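## Task

Take tube A (violet cap, starting in rack RK at position B5), set it upright on the centre of the balance pan, close the balance door and press the PRINT key. Afterwards seat tube A fully down in bore C2 of dry block DB and make sure the balance door is closed. Tubes belonging to others must stay seated in their bores and wells and must never be gripped. Every station must remain upright and level on the bench mat. Anything held in place only by the robot at the end does not count. Finally release and move the gripper away.

## Robot and tools

Robot: one arm with six joints (waist, shoulder, elbow, wrist pitch, wrist yaw, wrist roll) and a two-finger parallel gripper. The fingers point along the gripper's +z axis and close along its y axis. The reported hand point sits between the finger pads, roughly 1 cm behind the tips.

Frame: the scene frame has its origin on the table surface under the arm base, +z up, +x forward from the base, +y to the left when facing +x. All positions are metres in this frame; orientations are quaternions written w first (qw, qx, qy, qz). The base may be slightly tilted, and the reported hand position can be off, more so at long reach. Motions usually finish a centimetre or more short of the command, mostly too low; a command of only a few mm may not move the hand at all.

Workspace: rack RK is closest to the base. Behind it, left to right: balance BAL, spectrophotometer SP, mixer MX, dry block DB, magnet block MG. None are fastened, so bumping them can shift or tip them. On any station, row A is the row nearest its front and column 1 is its leftmost column as seen from the front. The balance door is the top glass pane; it opens by sliding toward the back and closes by sliding forward. PRINT is the white key on the sloped front panel; a green lamp comes on if PRINT is pressed while the door is closed. Seated tubes must be pushed to the bottom of their bore. Loose objects may occasionally get a brief external push.

Row format (used by execute_actions and move): exactly 8 numbers [x, y, z, qw, qx, qy, qz, opening]. x, y, z and the quaternion are an absolute target pose for the hand in the scene frame, not an offset. opening runs from -1 (closed) to +1 (fully open, 0.094 m). Repeat the desired quaternion in every row rather than copying a possibly drifted reported one. A call is rejected, with nothing sent, if the target lies more than 0.6 m from the last reported position along any gripper axis.

execute_actions: argument actions is a list with zero or one item. An empty list just returns the state with pictures. An item {"rows": [...], "steps": n} plays up to 15 rows, one per control step of 1/30 s; n is 1 to 15 (default 15, and at least 11 are needed), and the final row repeats if there are fewer rows than steps. An item {"steps": n} without rows is a wait of up to 300 steps counted from the previous result, including your reply time. Optional pictures: true adds camera images. Each step, the command is clipped to within 70 mm and 16 degrees of the measured pose, so long jumps need several calls; after the action the arm only continues to the last clipped pose. The result is captured 11 steps before the action ends; those steps then run while you reply.

move: argument target (one 8-number row as above, an absolute pose) and optional speed in m/s, 0.002 to 0.5, default 0.25 (turn rate limit is twice that in rad/s). It drives a straight path lasting 0.5 to 10 s; longer paths stop early. It does not avoid obstacles, can overshoot the speed (especially with a near-straight arm), and the opening is applied at the start. Faster contact and targets deeper past contact press harder. Its result adds a move: line giving the ending (done, off_target, moving, held, fault) and limits (paced means the pose was clipped; held means a safety check blocked steps, after which the arm may speed up), plus distance from target.

wait: argument seconds, 0 to 10; sends nothing new.

zoom_image: camera is cam_high, cam_low or cam_wrist; region is [x0, y0, x1, y1] in pixels of that camera's 672x504 image, origin top-left, at most 504 by 504.

finished_scene: argument scene, the number of the current scene; it ends and grades the scene irreversibly and returns the next task if any.

Result lines: the state line gives end_effector_position and end_effector_quat_wxyz. grip_measured is the finger opening on the command scale (can be off by about 1 mm, constant per scene). To hold something, command about 0.03 below grip_measured; smaller differences grip more gently. Joint positions and Joint velocities list the six joints (rad, rad/s) then the pad gap (m, m/s). Joint limits in rad: waist -2.880 to 2.880, shoulder 0 to 3.142, elbow 0 to 3.019, wrist pitch -1.693 to 1.571, wrist yaw -1.571 to 1.571, wrist roll -2.094 to 2.094. Torque readings are raw drive outputs with offsets, friction and noise. Hand target appears only when no steps are pending. HELD marks steps where your command was not fully sent; pose unreachable means the clearance check altered or blocked it (the mount counts as arm). A FAULT line means a stop. MOTOR HOT appears from 85 °C; at 100 °C the motors release and the arm drops.

Avoid: knocking anything off the table, dropping the tube, slamming or hard pushes, tipping stations, gripping others' tubes, and holding loads longer than needed.

Each tool is called after "Request:" by a JSON object that holds its "name" and its "arguments".

## Session

Request:
{"name": "execute_actions", "arguments": {"actions": []}}

Scene clock: 0.00 s of 12600.00 s.
end_effector_position=(+0.5231, -0.5907, +0.1816) grip_measured=+1.000 end_effector_quat_wxyz=(+0.226, +0.237, +0.914, -0.238)
Joint positions: [-1.021  2.425  1.705 -0.18   0.108 -0.32   0.094]
Joint velocities: [-0.005 -0.024  0.002 -0.027 -0.022 -0.037  0.   ]
Joint torques (N m, as the arm reports them, + toward a larger angle): no reading
Hand target: +0.533, -0.600, +0.199; +0.241, +0.236, +0.908, -0.247
camera_calibration (this result's frames):
cam_wrist: T_world_to_cam=[[-0.540674, -0.776513, 0.323573, -0.23296], [-0.809643, 0.584752, 0.0504218, 0.758217], [-0.228363, -0.234717, -0.944859, 0.276159], [0, 0, 0, 1]] pos_world=[0.550994, -0.559447, 0.29808]

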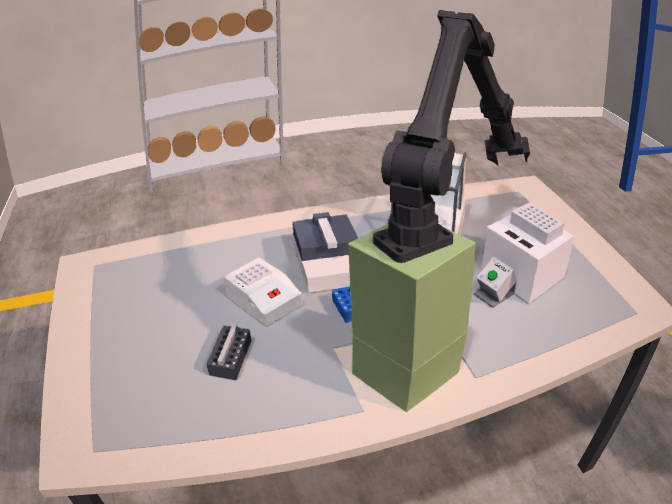

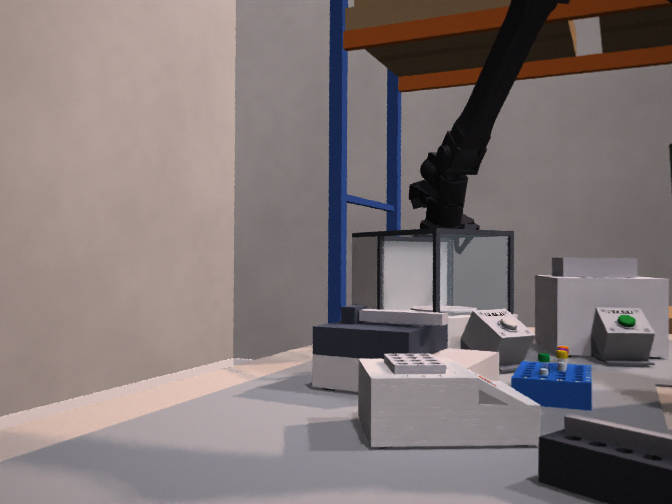

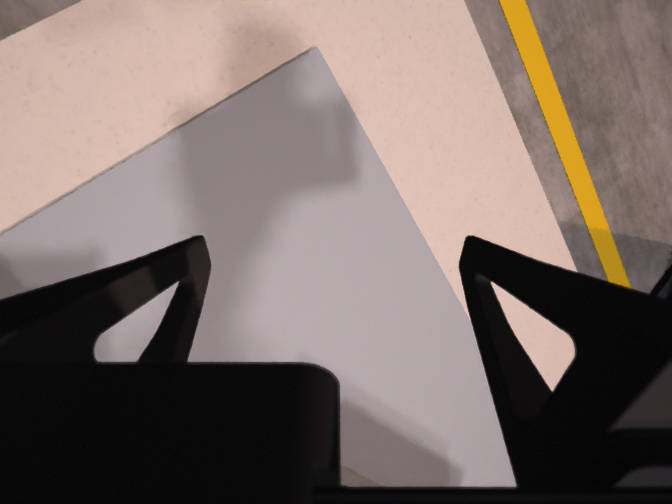

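Request:
{"name": "move", "arguments": {"target": [0.47,-0.5,0.33,0.1,0.25,0.96,-0.1,-1]}}

Request:
{"name": "move", "arguments": {"target": [0.41,-0.24,0.34,0,0.259,0.966,0,-1]}}

Scene clock: 1.50 s of 12600.00 s.
end_effector_position=(+0.4694, -0.4952, +0.3222) grip_measured=-0.980 end_effector_quat_wxyz=(+0.094, +0.245, +0.960, -0.095)
Joint positions: [-1.021  2.091  1.642 -0.839  0.002 -0.304  0.001]
Joint velocities: [-0.005 -0.005  0.002 -0.002  0.007  0.007  0.   ]
Joint torques (N m, as the arm reports them, + toward a larger angle): [ -1.48 -20.22  11.13   0.69  -0.08   0.11]
Hand target: +0.473, -0.501, +0.331; +0.102, +0.251, +0.958, -0.098
Off the commanded pose: 0.009 m, 1 deg.
Kept back: nothing.
move: done
camera_calibration (this result's frames):
cam_wrist: T_world_to_cam=[[-0.489293, -0.862143, 0.131534, -0.237975], [-0.771054, 0.498117, 0.39668, 0.479222], [-0.407514, 0.0926735, -0.908484, 0.653581], [0, 0, 0, 1]] pos_world=[0.51941, -0.504447, 0.434972]

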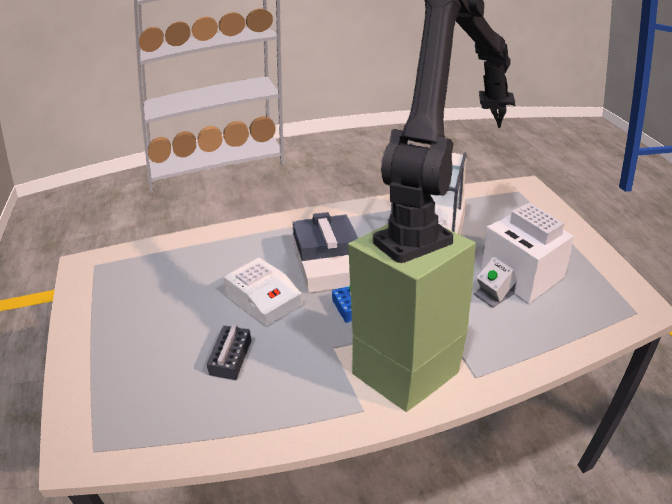

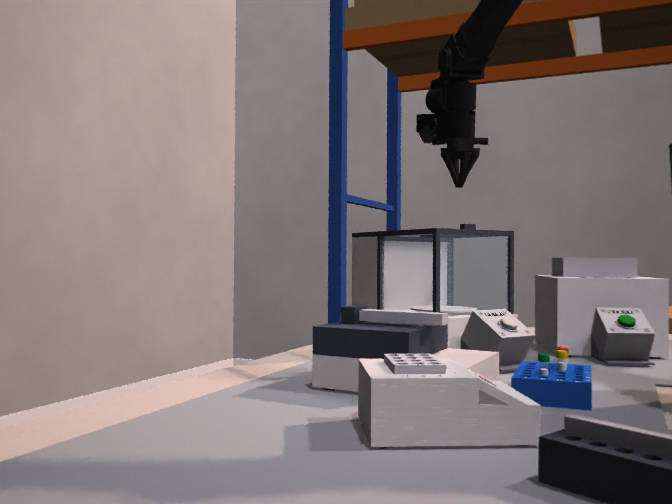

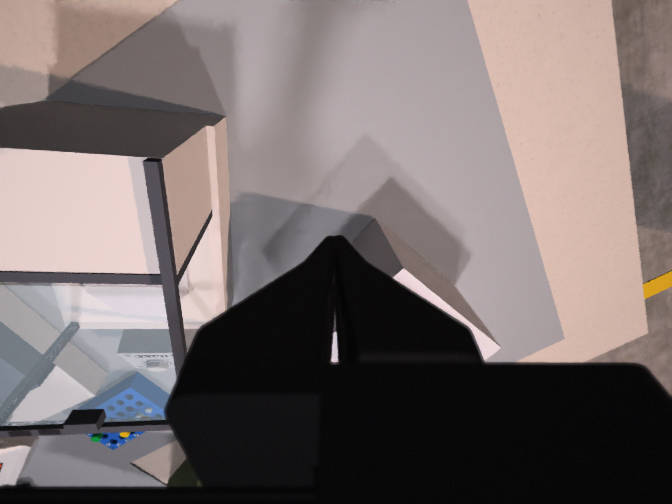

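Scene clock: 3.07 s of 12600.00 s.
end_effector_position=(+0.4117, -0.2389, +0.3369) grip_measured=-0.980 end_effector_quat_wxyz=(-0.006, +0.254, +0.967, +0.000)
Joint positions: [-0.755  1.727  1.153 -0.973 -0.05  -0.033  0.001]
Joint velocities: [-0.024 -0.015 -0.007  0.012  0.022  0.081 -0.   ]
Joint torques (N m, as the arm reports them, + toward a larger angle): [ -0.88 -15.17   8.11   0.07  -0.03   0.1 ]
Hand target: +0.412, -0.240, +0.344; -0.001, +0.260, +0.966, -0.000
Off the commanded pose: 0.004 m, 1 deg.
Kept back: nothing.
move: done
camera_calibration (this result's frames):
cam_wrist: T_world_to_cam=[[-0.49171, -0.870754, -0.00277329, -0.00303079], [-0.69092, 0.388217, 0.60985, 0.170161], [-0.529953, 0.301786, -0.792512, 0.68095], [0, 0, 0, 1]] pos_world=[0.476949, -0.274199, 0.43588]

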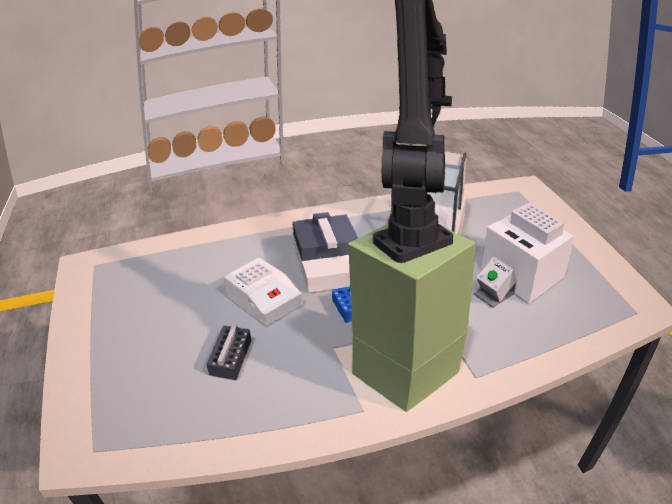

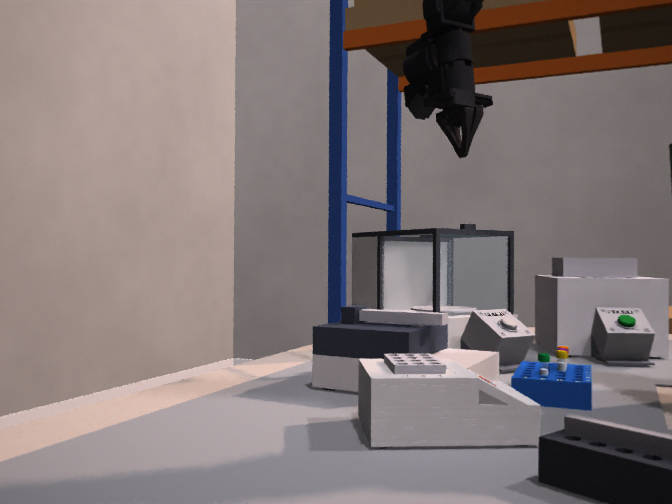

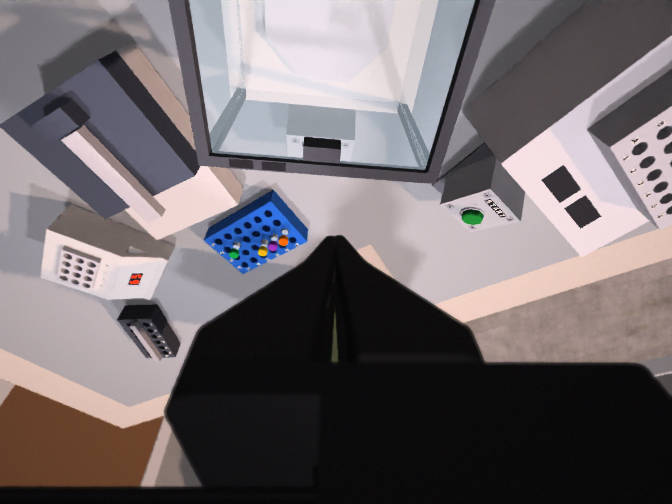

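Request:
{"name": "execute_actions", "arguments": {"actions": []}}

Scene clock: 5.03 s of 12600.00 s.
end_effector_position=(+0.4117, -0.2389, +0.3369) grip_measured=-0.980 end_effector_quat_wxyz=(-0.006, +0.255, +0.967, +0.000)
Joint positions: [-0.755  1.727  1.153 -0.973 -0.05  -0.03   0.001]
Joint velocities: [-0.024 -0.005 -0.007  0.007 -0.051 -0.007 -0.   ]
Joint torques (N m, as the arm reports them, + toward a larger angle): [ -0.61 -14.64   8.25   0.16  -0.03   0.09]
Hand target: +0.412, -0.240, +0.344; -0.001, +0.260, +0.966, -0.000
Off the commanded pose: 0.004 m, 1 deg.
Kept back: nothing.
Steps of this call (steps 1 to 59: nothing new was sent). Readings (end_effector_position):
1: (+0.4117, -0.2389, +0.3369)
2: (+0.4117, -0.2389, +0.3369)
4: (+0.4117, -0.2389, +0.3369)
8: (+0.4117, -0.2389, +0.3369)
59: the state above
camera_calibration (this result's frames):
cam_wrist: T_world_to_cam=[[-0.494034, -0.869438, -0.00274121, -0.00177083], [-0.689875, 0.390079, 0.609845, 0.170177], [-0.529153, 0.303175, -0.792516, 0.680954], [0, 0, 0, 1]] pos_world=[0.476855, -0.27437, 0.435881]

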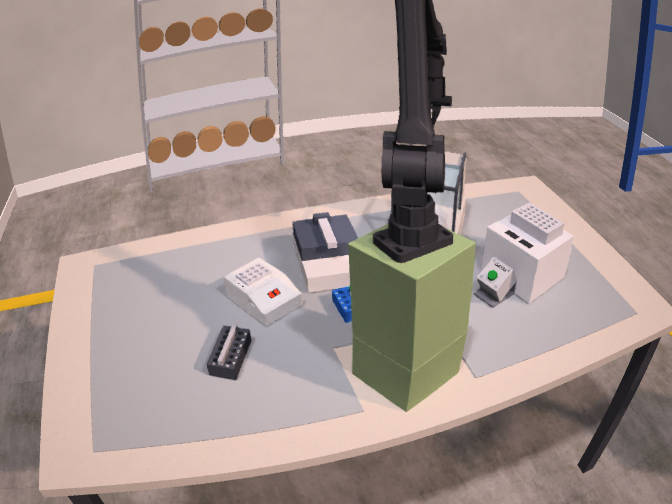

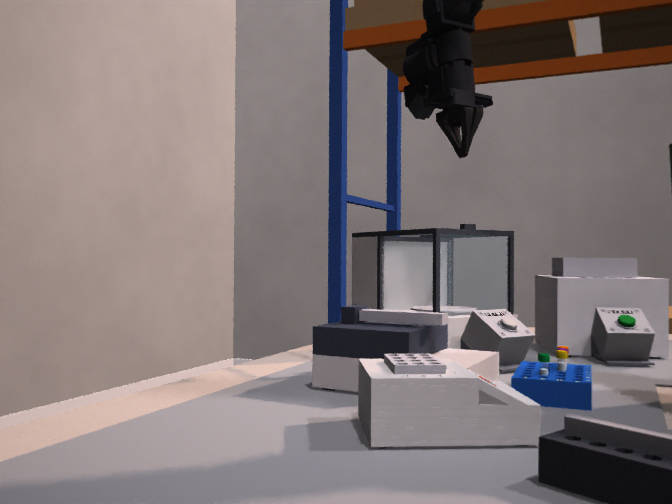

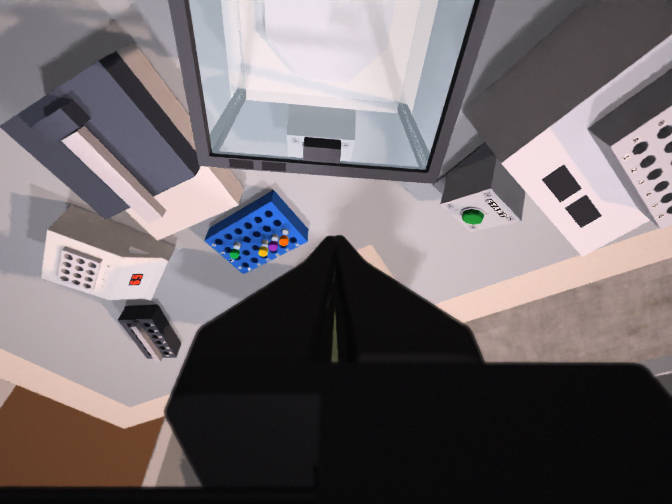

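Request:
{"name": "move", "arguments": {"target": [0.388,-0.212,0.25,0,0.292,0.956,0,-1], "speed": 0.15}}

Scene clock: 6.27 s of 12600.00 s.
end_effector_position=(+0.3808, -0.2121, +0.2511) grip_measured=-0.980 end_effector_quat_wxyz=(-0.006, +0.291, +0.957, +0.000)
Joint positions: [-0.729  1.803  0.968 -0.71  -0.05   0.069  0.001]
Joint velocities: [-0.015 -0.005  0.002 -0.012 -0.007 -0.007  0.001]
Joint torques (N m, as the arm reports them, + toward a larger angle): [  0.9  -13.23   6.71   0.79   0.02   0.09]
Hand target: +0.386, -0.211, +0.252; -0.000, +0.292, +0.956, -0.000
Off the commanded pose: 0.007 m, 1 deg.
Kept back: nothing.
move: done
camera_calibration (this result's frames):
cam_wrist: T_world_to_cam=[[-0.556955, -0.830539, -0.00250695, 0.0381448], [-0.659081, 0.440136, 0.60983, 0.189625], [-0.505384, 0.341301, -0.792528, 0.587591], [0, 0, 0, 1]] pos_world=[0.443182, -0.252325, 0.350139]

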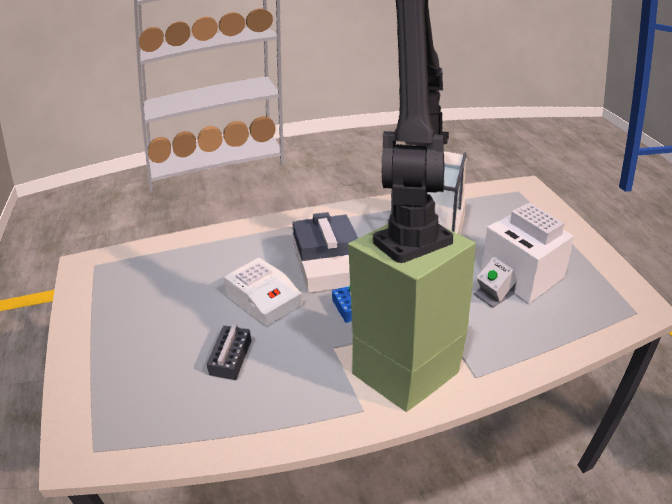

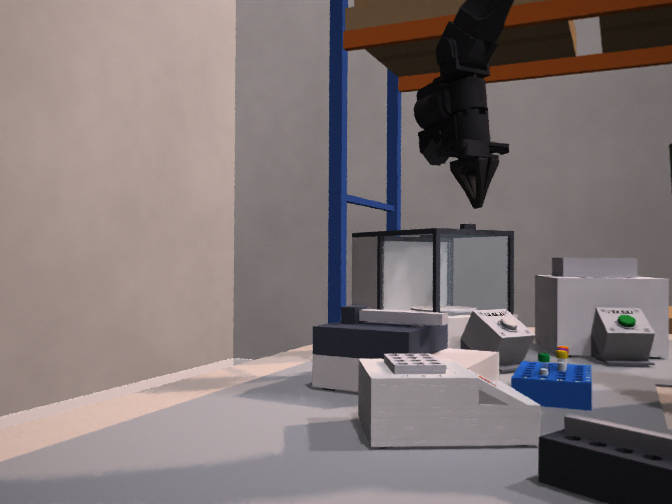

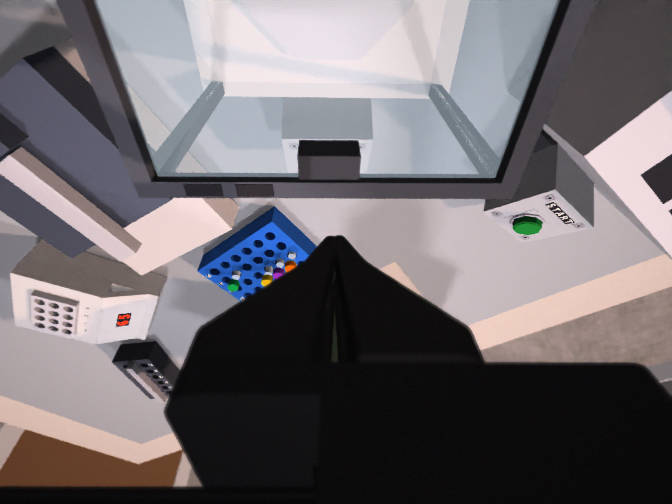

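Request:
{"name": "move", "arguments": {"target": [0.383,-0.209,0.226,0,0.292,0.956,0,-1], "speed": 0.05}}

Scene clock: 7.47 s of 12600.00 s.
end_effector_position=(+0.3799, -0.2125, +0.2291) grip_measured=-0.980 end_effector_quat_wxyz=(-0.001, +0.293, +0.956, -0.001)
Joint positions: [-0.728  1.848  0.952 -0.639 -0.05   0.075  0.001]
Joint velocities: [-0.005 -0.015 -0.002 -0.012 -0.007 -0.051  0.001]
Joint torques (N m, as the arm reports them, + toward a larger angle): [  0.74 -12.6    5.79   0.85   0.     0.1 ]
Hand target: +0.383, -0.209, +0.226; -0.000, +0.292, +0.956, -0.000
Off the commanded pose: 0.006 m, 0 deg.
Kept back: nothing.
move: done
camera_calibration (this result's frames):
cam_wrist: T_world_to_cam=[[-0.560303, -0.828281, -0.00322304, 0.0391557], [-0.662472, 0.445796, 0.601994, 0.206945], [-0.497184, 0.339434, -0.798494, 0.567641], [0, 0, 0, 1]] pos_world=[0.441256, -0.2525, 0.328804]

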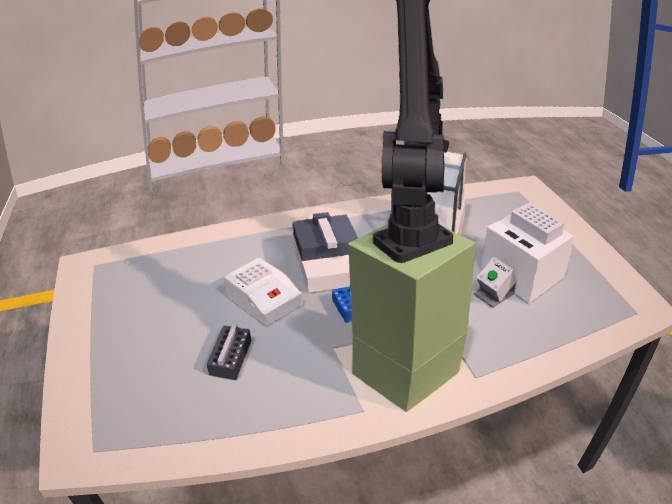

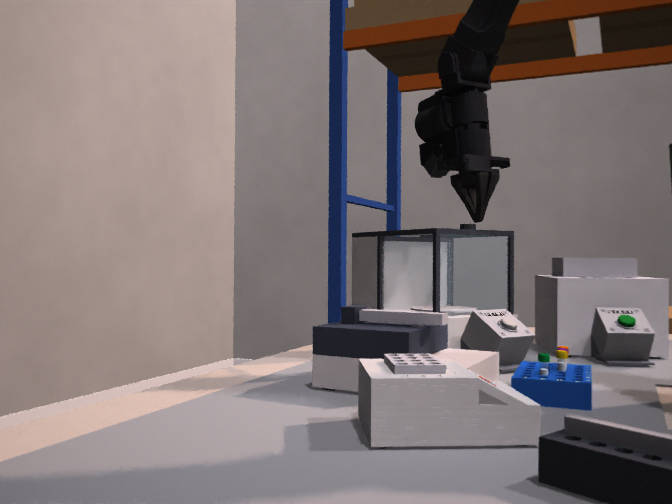

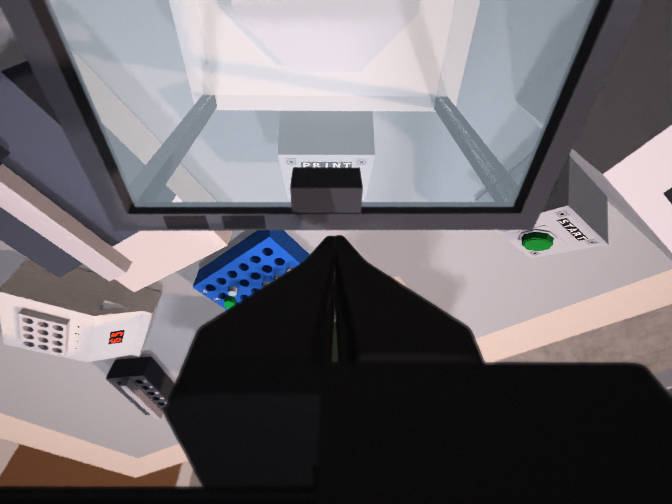

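Request:
{"name": "move", "arguments": {"target": [0.416,-0.231,0.225,0,0.292,0.956,0,-1], "speed": 0.04}}

Request:
{"name": "zoom_image", "arguments": {"camera": "cam_low", "region": [400,170,540,270]}}

Scene clock: 10.37 s of 12600.00 s.
end_effector_position=(+0.3963, -0.2225, +0.2201) grip_measured=-0.980 end_effector_quat_wxyz=(-0.014, +0.293, +0.956, +0.002)
Joint positions: [-0.728  1.912  1.031 -0.681 -0.05   0.075  0.001]
Joint velocities: [ 0.005 -0.024 -0.002 -0.007  0.037  0.022  0.001]
Joint torques (N m, as the arm reports them, + toward a larger angle): [ -0.45 -13.24   9.77   0.37  -0.05   0.02]
Hand target: +0.415, -0.231, +0.225; +0.000, +0.292, +0.956, -0.000
Off the commanded pose: 0.022 m, 2 deg.
Kept back: nothing.
move: off_target
camera_calibration (this result's frames):
cam_wrist: T_world_to_cam=[[-0.561831, -0.827252, -0.00114002, 0.0404985], [-0.64729, 0.43875, 0.623309, 0.21542], [-0.515133, 0.350932, -0.781975, 0.578076], [0, 0, 0, 1]] pos_world=[0.459978, -0.263878, 0.317814]

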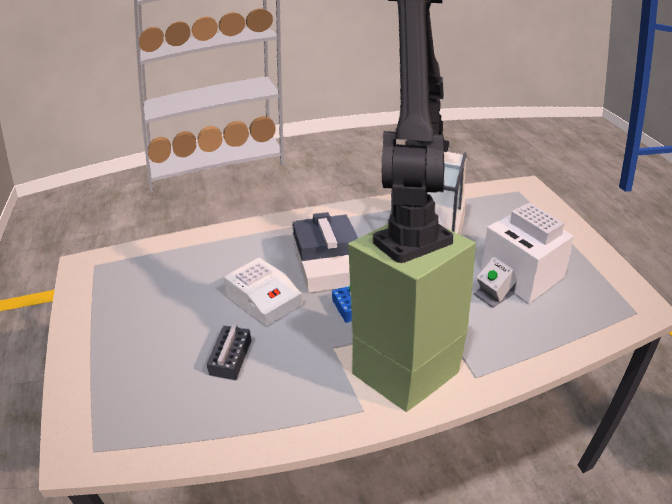

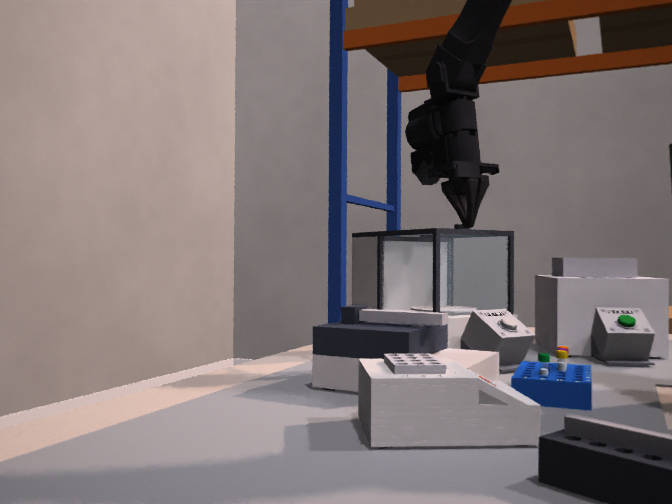

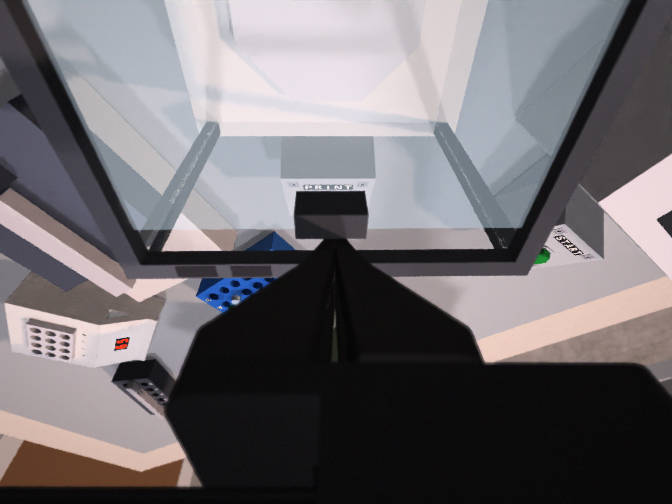

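Region (400, 170, 540, 270) of cam_low's 672x504 image, scaled by 3.600, with more detail than that image has; it fills the top 360 rows of this view, and the rest is white.

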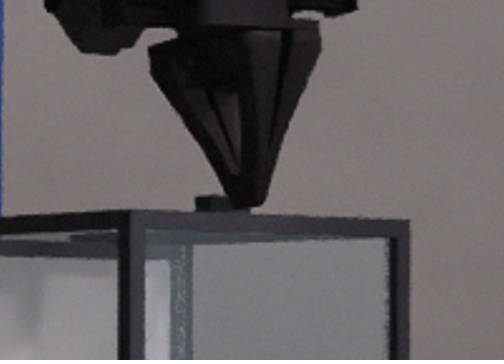

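Request:
{"name": "move", "arguments": {"target": [0.501,-0.293,0.227,0,0.292,0.956,0,-1], "speed": 0.05}}

Scene clock: 13.43 s of 12600.00 s.
end_effector_position=(+0.4830, -0.2793, +0.2168) grip_measured=-0.980 end_effector_quat_wxyz=(-0.018, +0.293, +0.956, +0.003)
Joint positions: [-0.739  2.106  1.388 -0.851 -0.05   0.064  0.001]
Joint velocities: [-0.024 -0.005  0.002 -0.012 -0.051 -0.051 -0.   ]
Joint torques (N m, as the arm reports them, + toward a larger angle): [ -1.63 -17.08  11.49   0.24  -0.03  -0.12]
Hand target: +0.500, -0.295, +0.225; +0.000, +0.292, +0.956, -0.000
Off the commanded pose: 0.025 m, 2 deg.
Kept back: nothing.
move: off_target
camera_calibration (this result's frames):
cam_wrist: T_world_to_cam=[[-0.561835, -0.827249, -0.000587635, 0.0420476], [-0.643448, 0.436557, 0.628803, 0.294868], [-0.51992, 0.353661, -0.777565, 0.642208], [0, 0, 0, 1]] pos_world=[0.547253, -0.321067, 0.31397]

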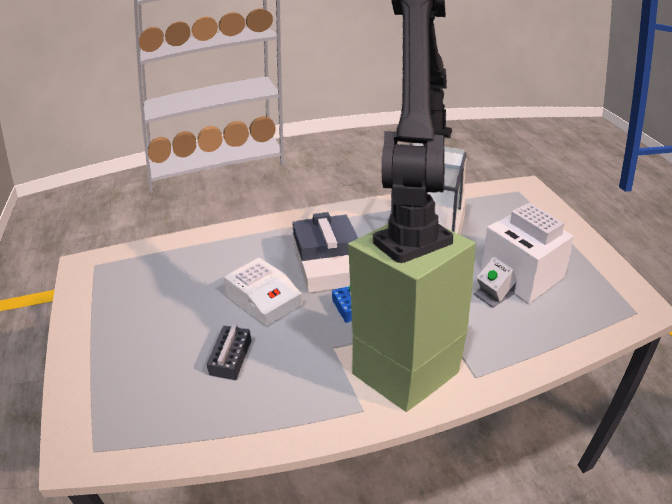

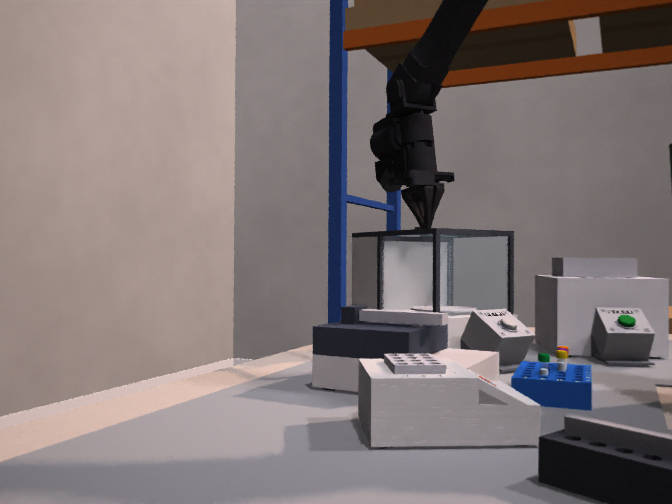

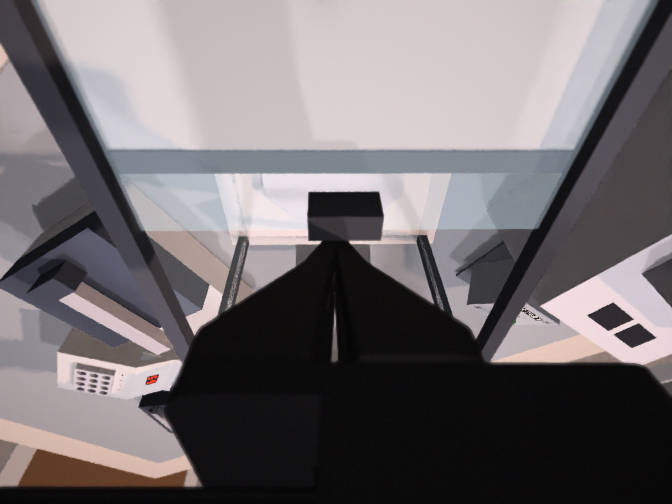

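Request:
{"name": "move", "arguments": {"target": [0.44,-0.25,0.29,0,0.292,0.956,0,-1]}}

Request:
{"name": "move", "arguments": {"target": [0.27,-0.07,0.26,0.1106,0.7059,0.6981,-0.037,-0.4], "speed": 0.3}}

Request:
{"name": "move", "arguments": {"target": [0.265,-0.062,0.12,0.1106,0.7059,0.6981,-0.037,-0.4]}}

Scene clock: 16.00 s of 12600.00 s.
end_effector_position=(+0.4442, -0.2519, +0.2947) grip_measured=-0.980 end_effector_quat_wxyz=(+0.008, +0.292, +0.956, -0.003)
Joint positions: [-0.739  1.852  1.208 -0.873 -0.05   0.063  0.001]
Joint velocities: [ 0.005  0.005 -0.002 -0.002 -0.037  0.022  0.   ]
Joint torques (N m, as the arm reports them, + toward a larger angle): [ -0.47 -14.32   7.74   0.09  -0.03  -0.01]
Hand target: +0.441, -0.250, +0.290; -0.000, +0.292, +0.956, -0.000
Off the commanded pose: 0.007 m, 1 deg.
Kept back: nothing.
move: done
camera_calibration (this result's frames):
cam_wrist: T_world_to_cam=[[-0.559139, -0.829064, -0.0040118, 0.0423526], [-0.672423, 0.450655, 0.587161, 0.23755], [-0.484986, 0.331002, -0.80946, 0.661095], [0, 0, 0, 1]] pos_world=[0.504037, -0.290764, 0.39582]

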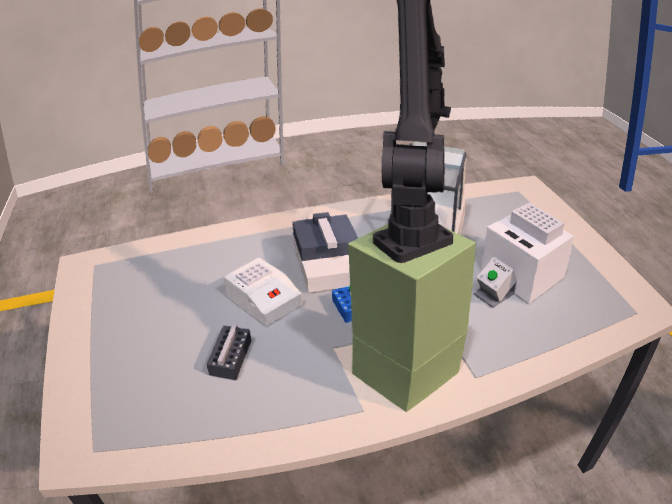

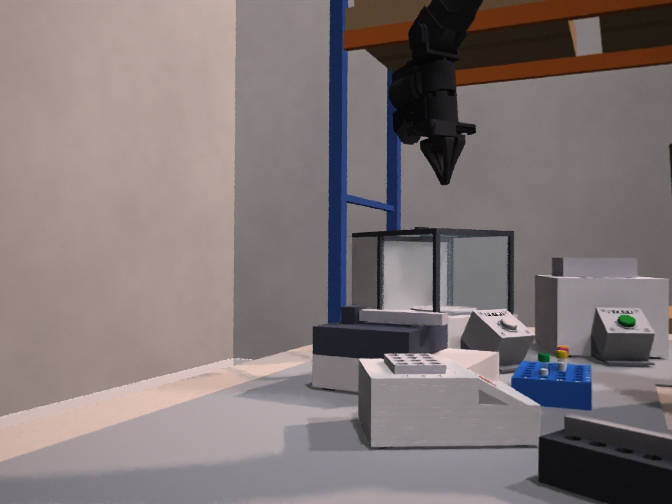

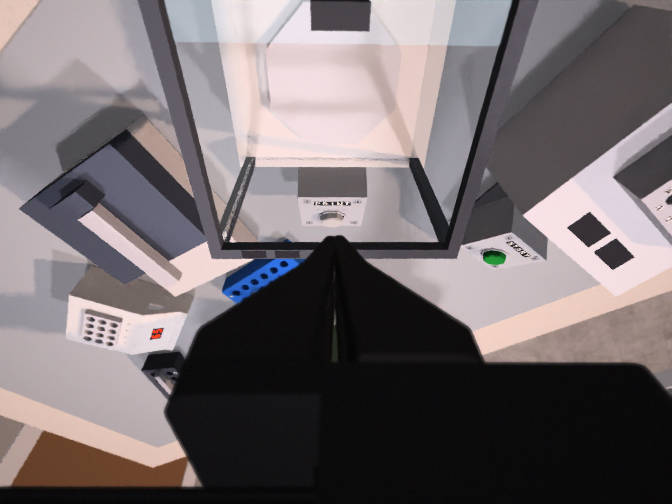

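Scene clock: 18.40 s of 12600.00 s.
end_effector_position=(+0.2633, -0.0704, +0.2610) grip_measured=-0.402 end_effector_quat_wxyz=(+0.099, +0.704, +0.702, -0.049)
Joint positions: [-0.36   1.381  0.419 -0.452  0.162  1.417  0.028]
Joint velocities: [ 0.005  0.005 -0.002 -0.032 -0.066  0.022 -0.001]
Joint torques (N m, as the arm reports them, + toward a larger angle): [ 1.3  -6.46  5.65  1.01  0.37  0.11]
Hand target: +0.269, -0.069, +0.264; +0.110, +0.705, +0.699, -0.043
Off the commanded pose: 0.007 m, 2 deg.
Kept back: nothing.
move: done
camera_calibration (this result's frames):
cam_wrist: T_world_to_cam=[[-0.997065, -0.00423513, -0.0764448, 0.283811], [-0.0359615, 0.907379, 0.418773, -0.0374718], [0.0675908, 0.420293, -0.904868, 0.371669], [0, 0, 0, 1]] pos_world=[0.256509, -0.121007, 0.373699]

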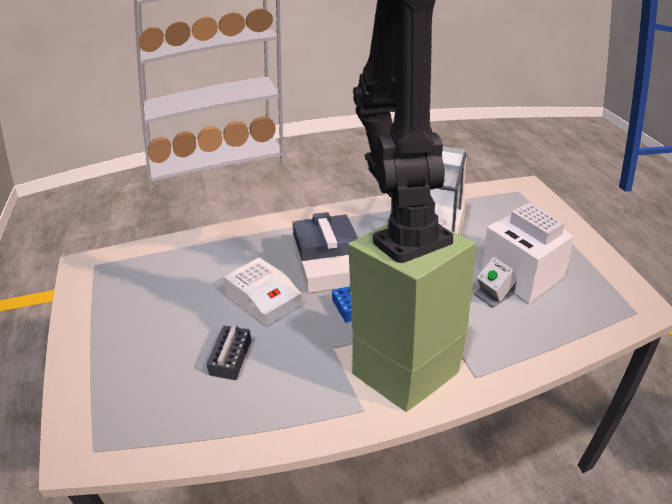

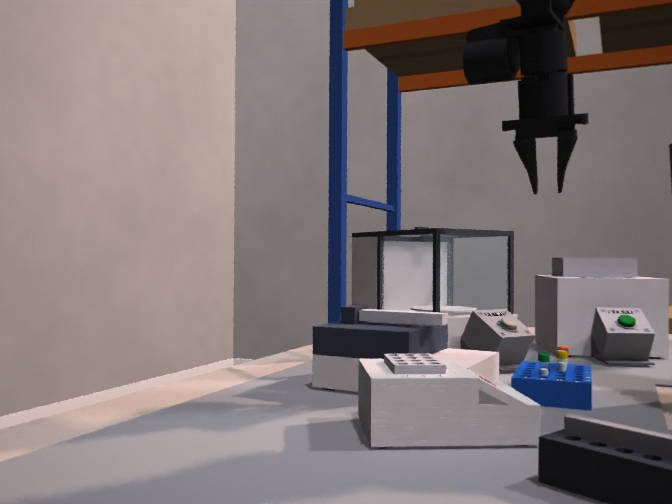

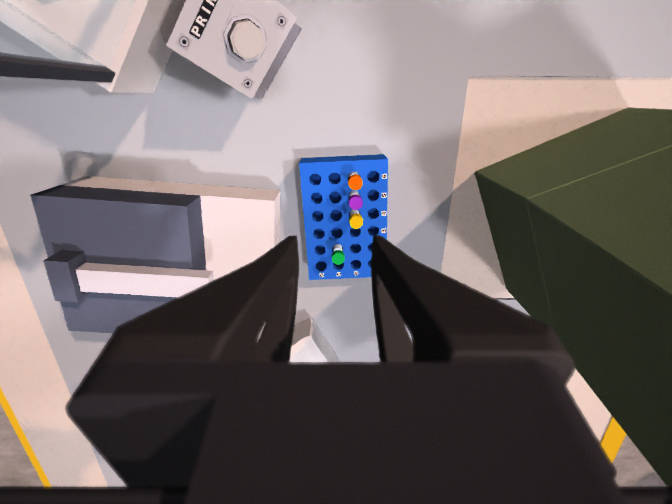

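Scene clock: 19.53 s of 12600.00 s.
end_effector_position=(+0.2524, -0.0631, +0.1204) grip_measured=-0.402 end_effector_quat_wxyz=(+0.099, +0.706, +0.700, -0.046)
Joint positions: [-0.32   2.017  0.405  0.194  0.164  1.462  0.028]
Joint velocities: [-0.005  0.015 -0.002 -0.002  0.007 -0.066  0.   ]
Joint torques (N m, as the arm reports them, + toward a larger angle): [ 0.99 -9.47 -0.12  1.03  0.38  0.07]
Hand target: +0.262, -0.062, +0.124; +0.111, +0.706, +0.698, -0.038
Off the commanded pose: 0.013 m, 2 deg.
Kept back: nothing.
move: off_target
camera_calibration (this result's frames):
cam_wrist: T_world_to_cam=[[-0.996671, 0.000684382, -0.0815252, 0.263022], [-0.0339789, 0.90549, 0.423005, 0.0132331], [0.0741097, 0.424366, -0.902453, 0.240432], [0, 0, 0, 1]] pos_world=[0.244778, -0.114194, 0.232823]

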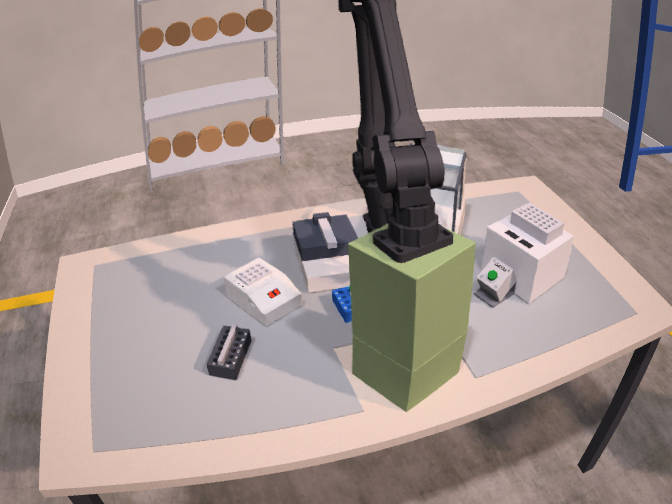

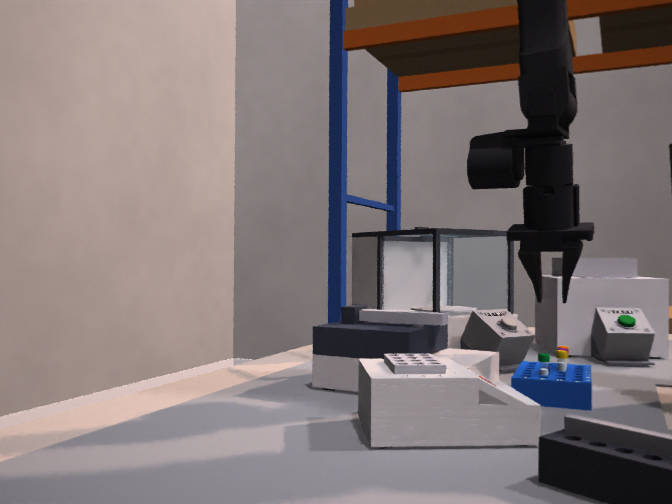

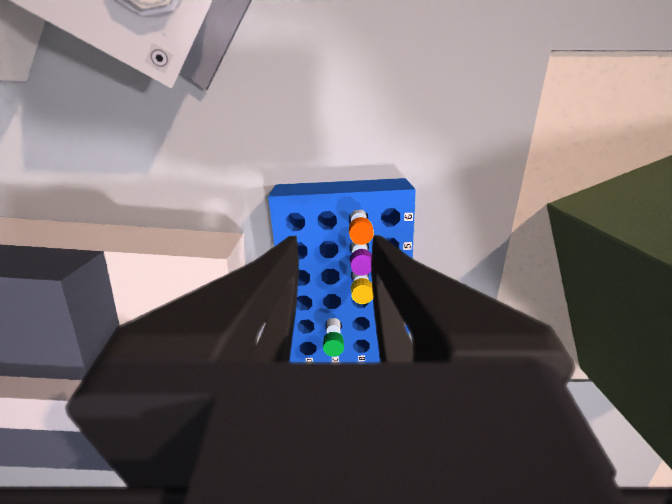

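Request:
{"name": "move", "arguments": {"target": [0.245,-0.029,0.085,0.1106,0.7059,0.6981,-0.037,-0.4], "speed": 0.1}}

Scene clock: 21.00 s of 12600.00 s.
end_effector_position=(+0.2405, -0.0315, +0.0867) grip_measured=-0.402 end_effector_quat_wxyz=(+0.106, +0.704, +0.701, -0.043)
Joint positions: [-0.181  2.182  0.409  0.346  0.188  1.596  0.028]
Joint velocities: [-0.015  0.005 -0.002 -0.012 -0.007  0.007  0.   ]
Joint torques (N m, as the arm reports them, + toward a larger angle): [ 1.17 -8.71 -1.74  0.97  0.39  0.05]
Hand target: +0.245, -0.031, +0.086; +0.111, +0.706, +0.698, -0.039
Off the commanded pose: 0.005 m, 1 deg.
Kept back: nothing.
move: done
camera_calibration (this result's frames):
cam_wrist: T_world_to_cam=[[-0.99553, -0.00483882, -0.0943259, 0.249051], [-0.0440287, 0.907315, 0.418141, 0.00134825], [0.08356, 0.420425, -0.903472, 0.195254], [0, 0, 0, 1]] pos_world=[0.231682, -0.0821079, 0.199335]

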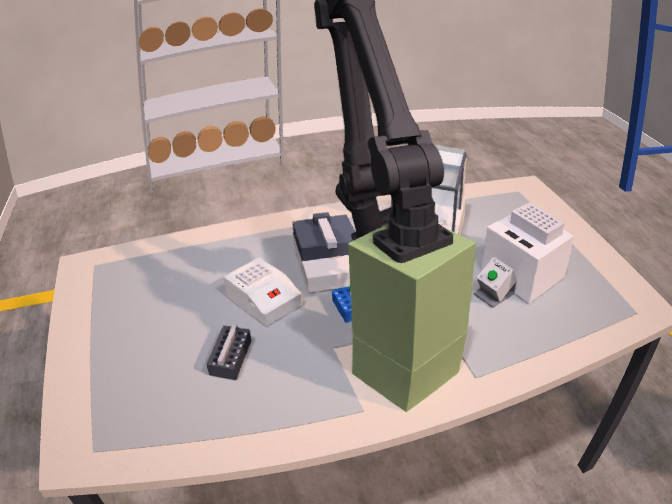

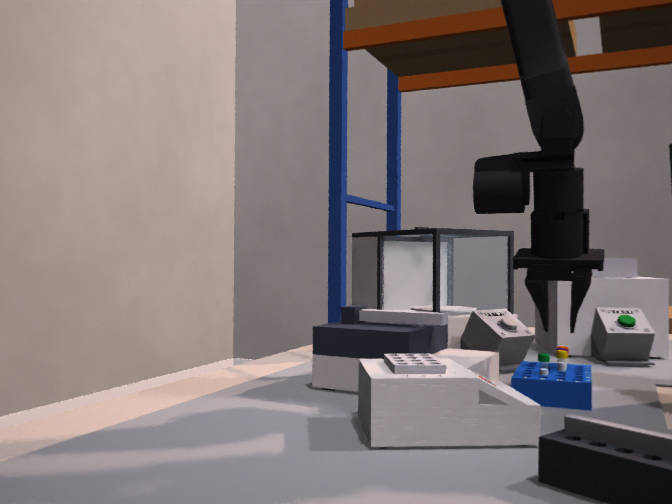

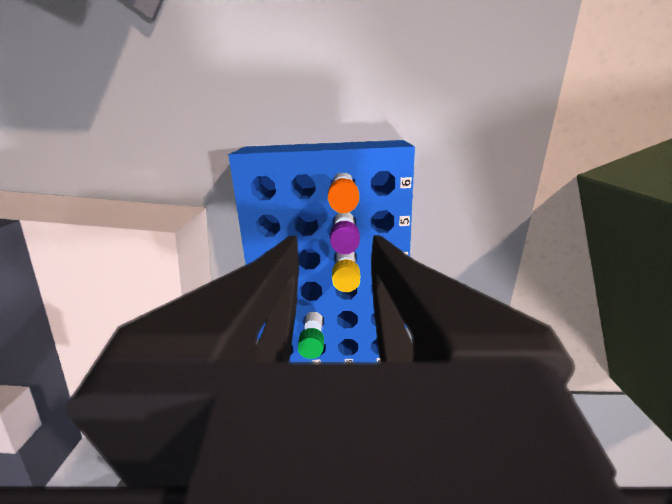

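Request:
{"name": "move", "arguments": {"target": [0.239,-0.026,0.056,0.1106,0.7059,0.6981,-0.037,-0.4], "speed": 0.05}}

Scene clock: 22.27 s of 12600.00 s.
end_effector_position=(+0.2359, -0.0282, +0.0580) grip_measured=-0.402 end_effector_quat_wxyz=(+0.107, +0.706, +0.699, -0.040)
Joint positions: [-0.164  2.314  0.442  0.446  0.189  1.618  0.028]
Joint velocities: [ 0.005 -0.005 -0.007  0.007  0.007  0.081 -0.   ]
Joint torques (N m, as the arm reports them, + toward a larger angle): [ 1.17 -8.55 -2.76  0.94  0.37  0.03]
Hand target: +0.239, -0.026, +0.057; +0.111, +0.706, +0.698, -0.037
Off the commanded pose: 0.004 m, 1 deg.
Kept back: nothing.
move: done
camera_calibration (this result's frames):
cam_wrist: T_world_to_cam=[[-0.995069, -0.000552256, -0.0991834, 0.242152], [-0.0423281, 0.906716, 0.419613, 0.00969524], [0.0896994, 0.421742, -0.902268, 0.166818], [0, 0, 0, 1]] pos_world=[0.226405, -0.0790114, 0.170464]

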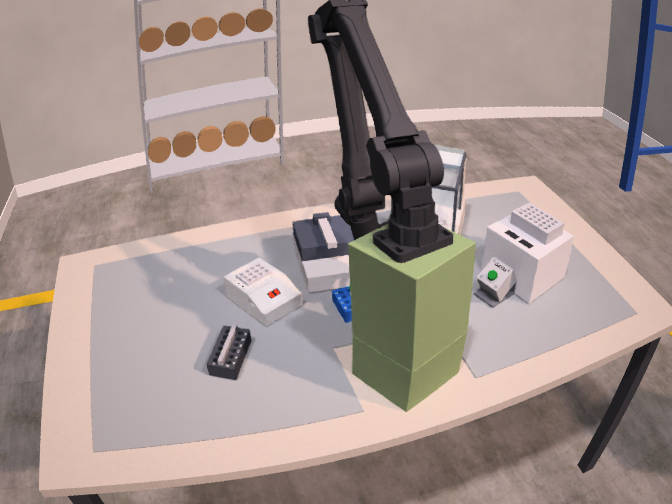

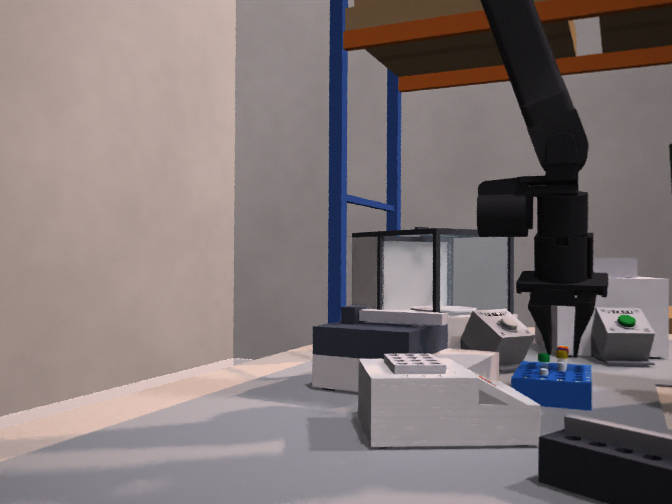

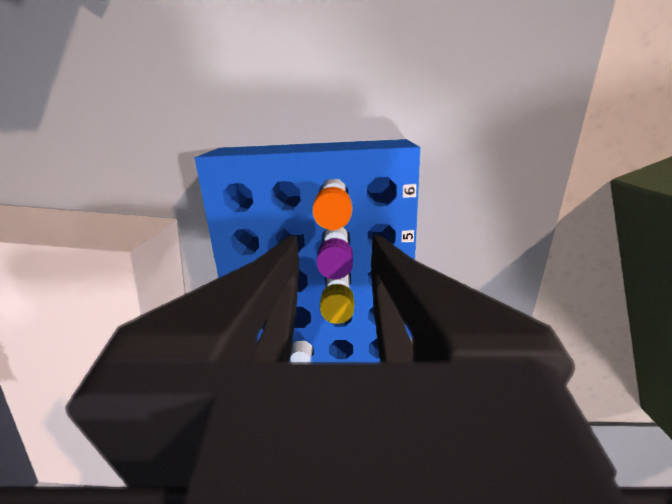

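Request:
{"name": "zoom_image", "arguments": {"camera": "cam_low", "region": [510,310,610,390]}}

Region (510, 310, 610, 390) of cam_low's 672x504 image, scaled by 5.040, with more detail than that image has; it fills the top 403 rows of this view, and the rest is white.

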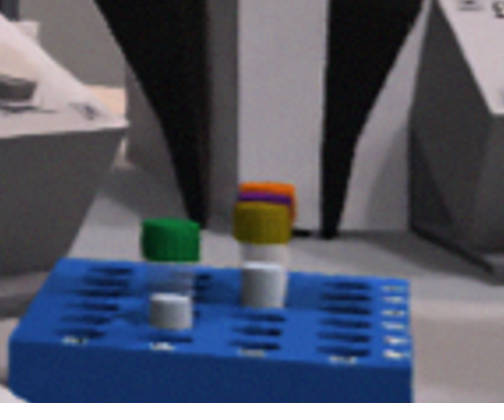

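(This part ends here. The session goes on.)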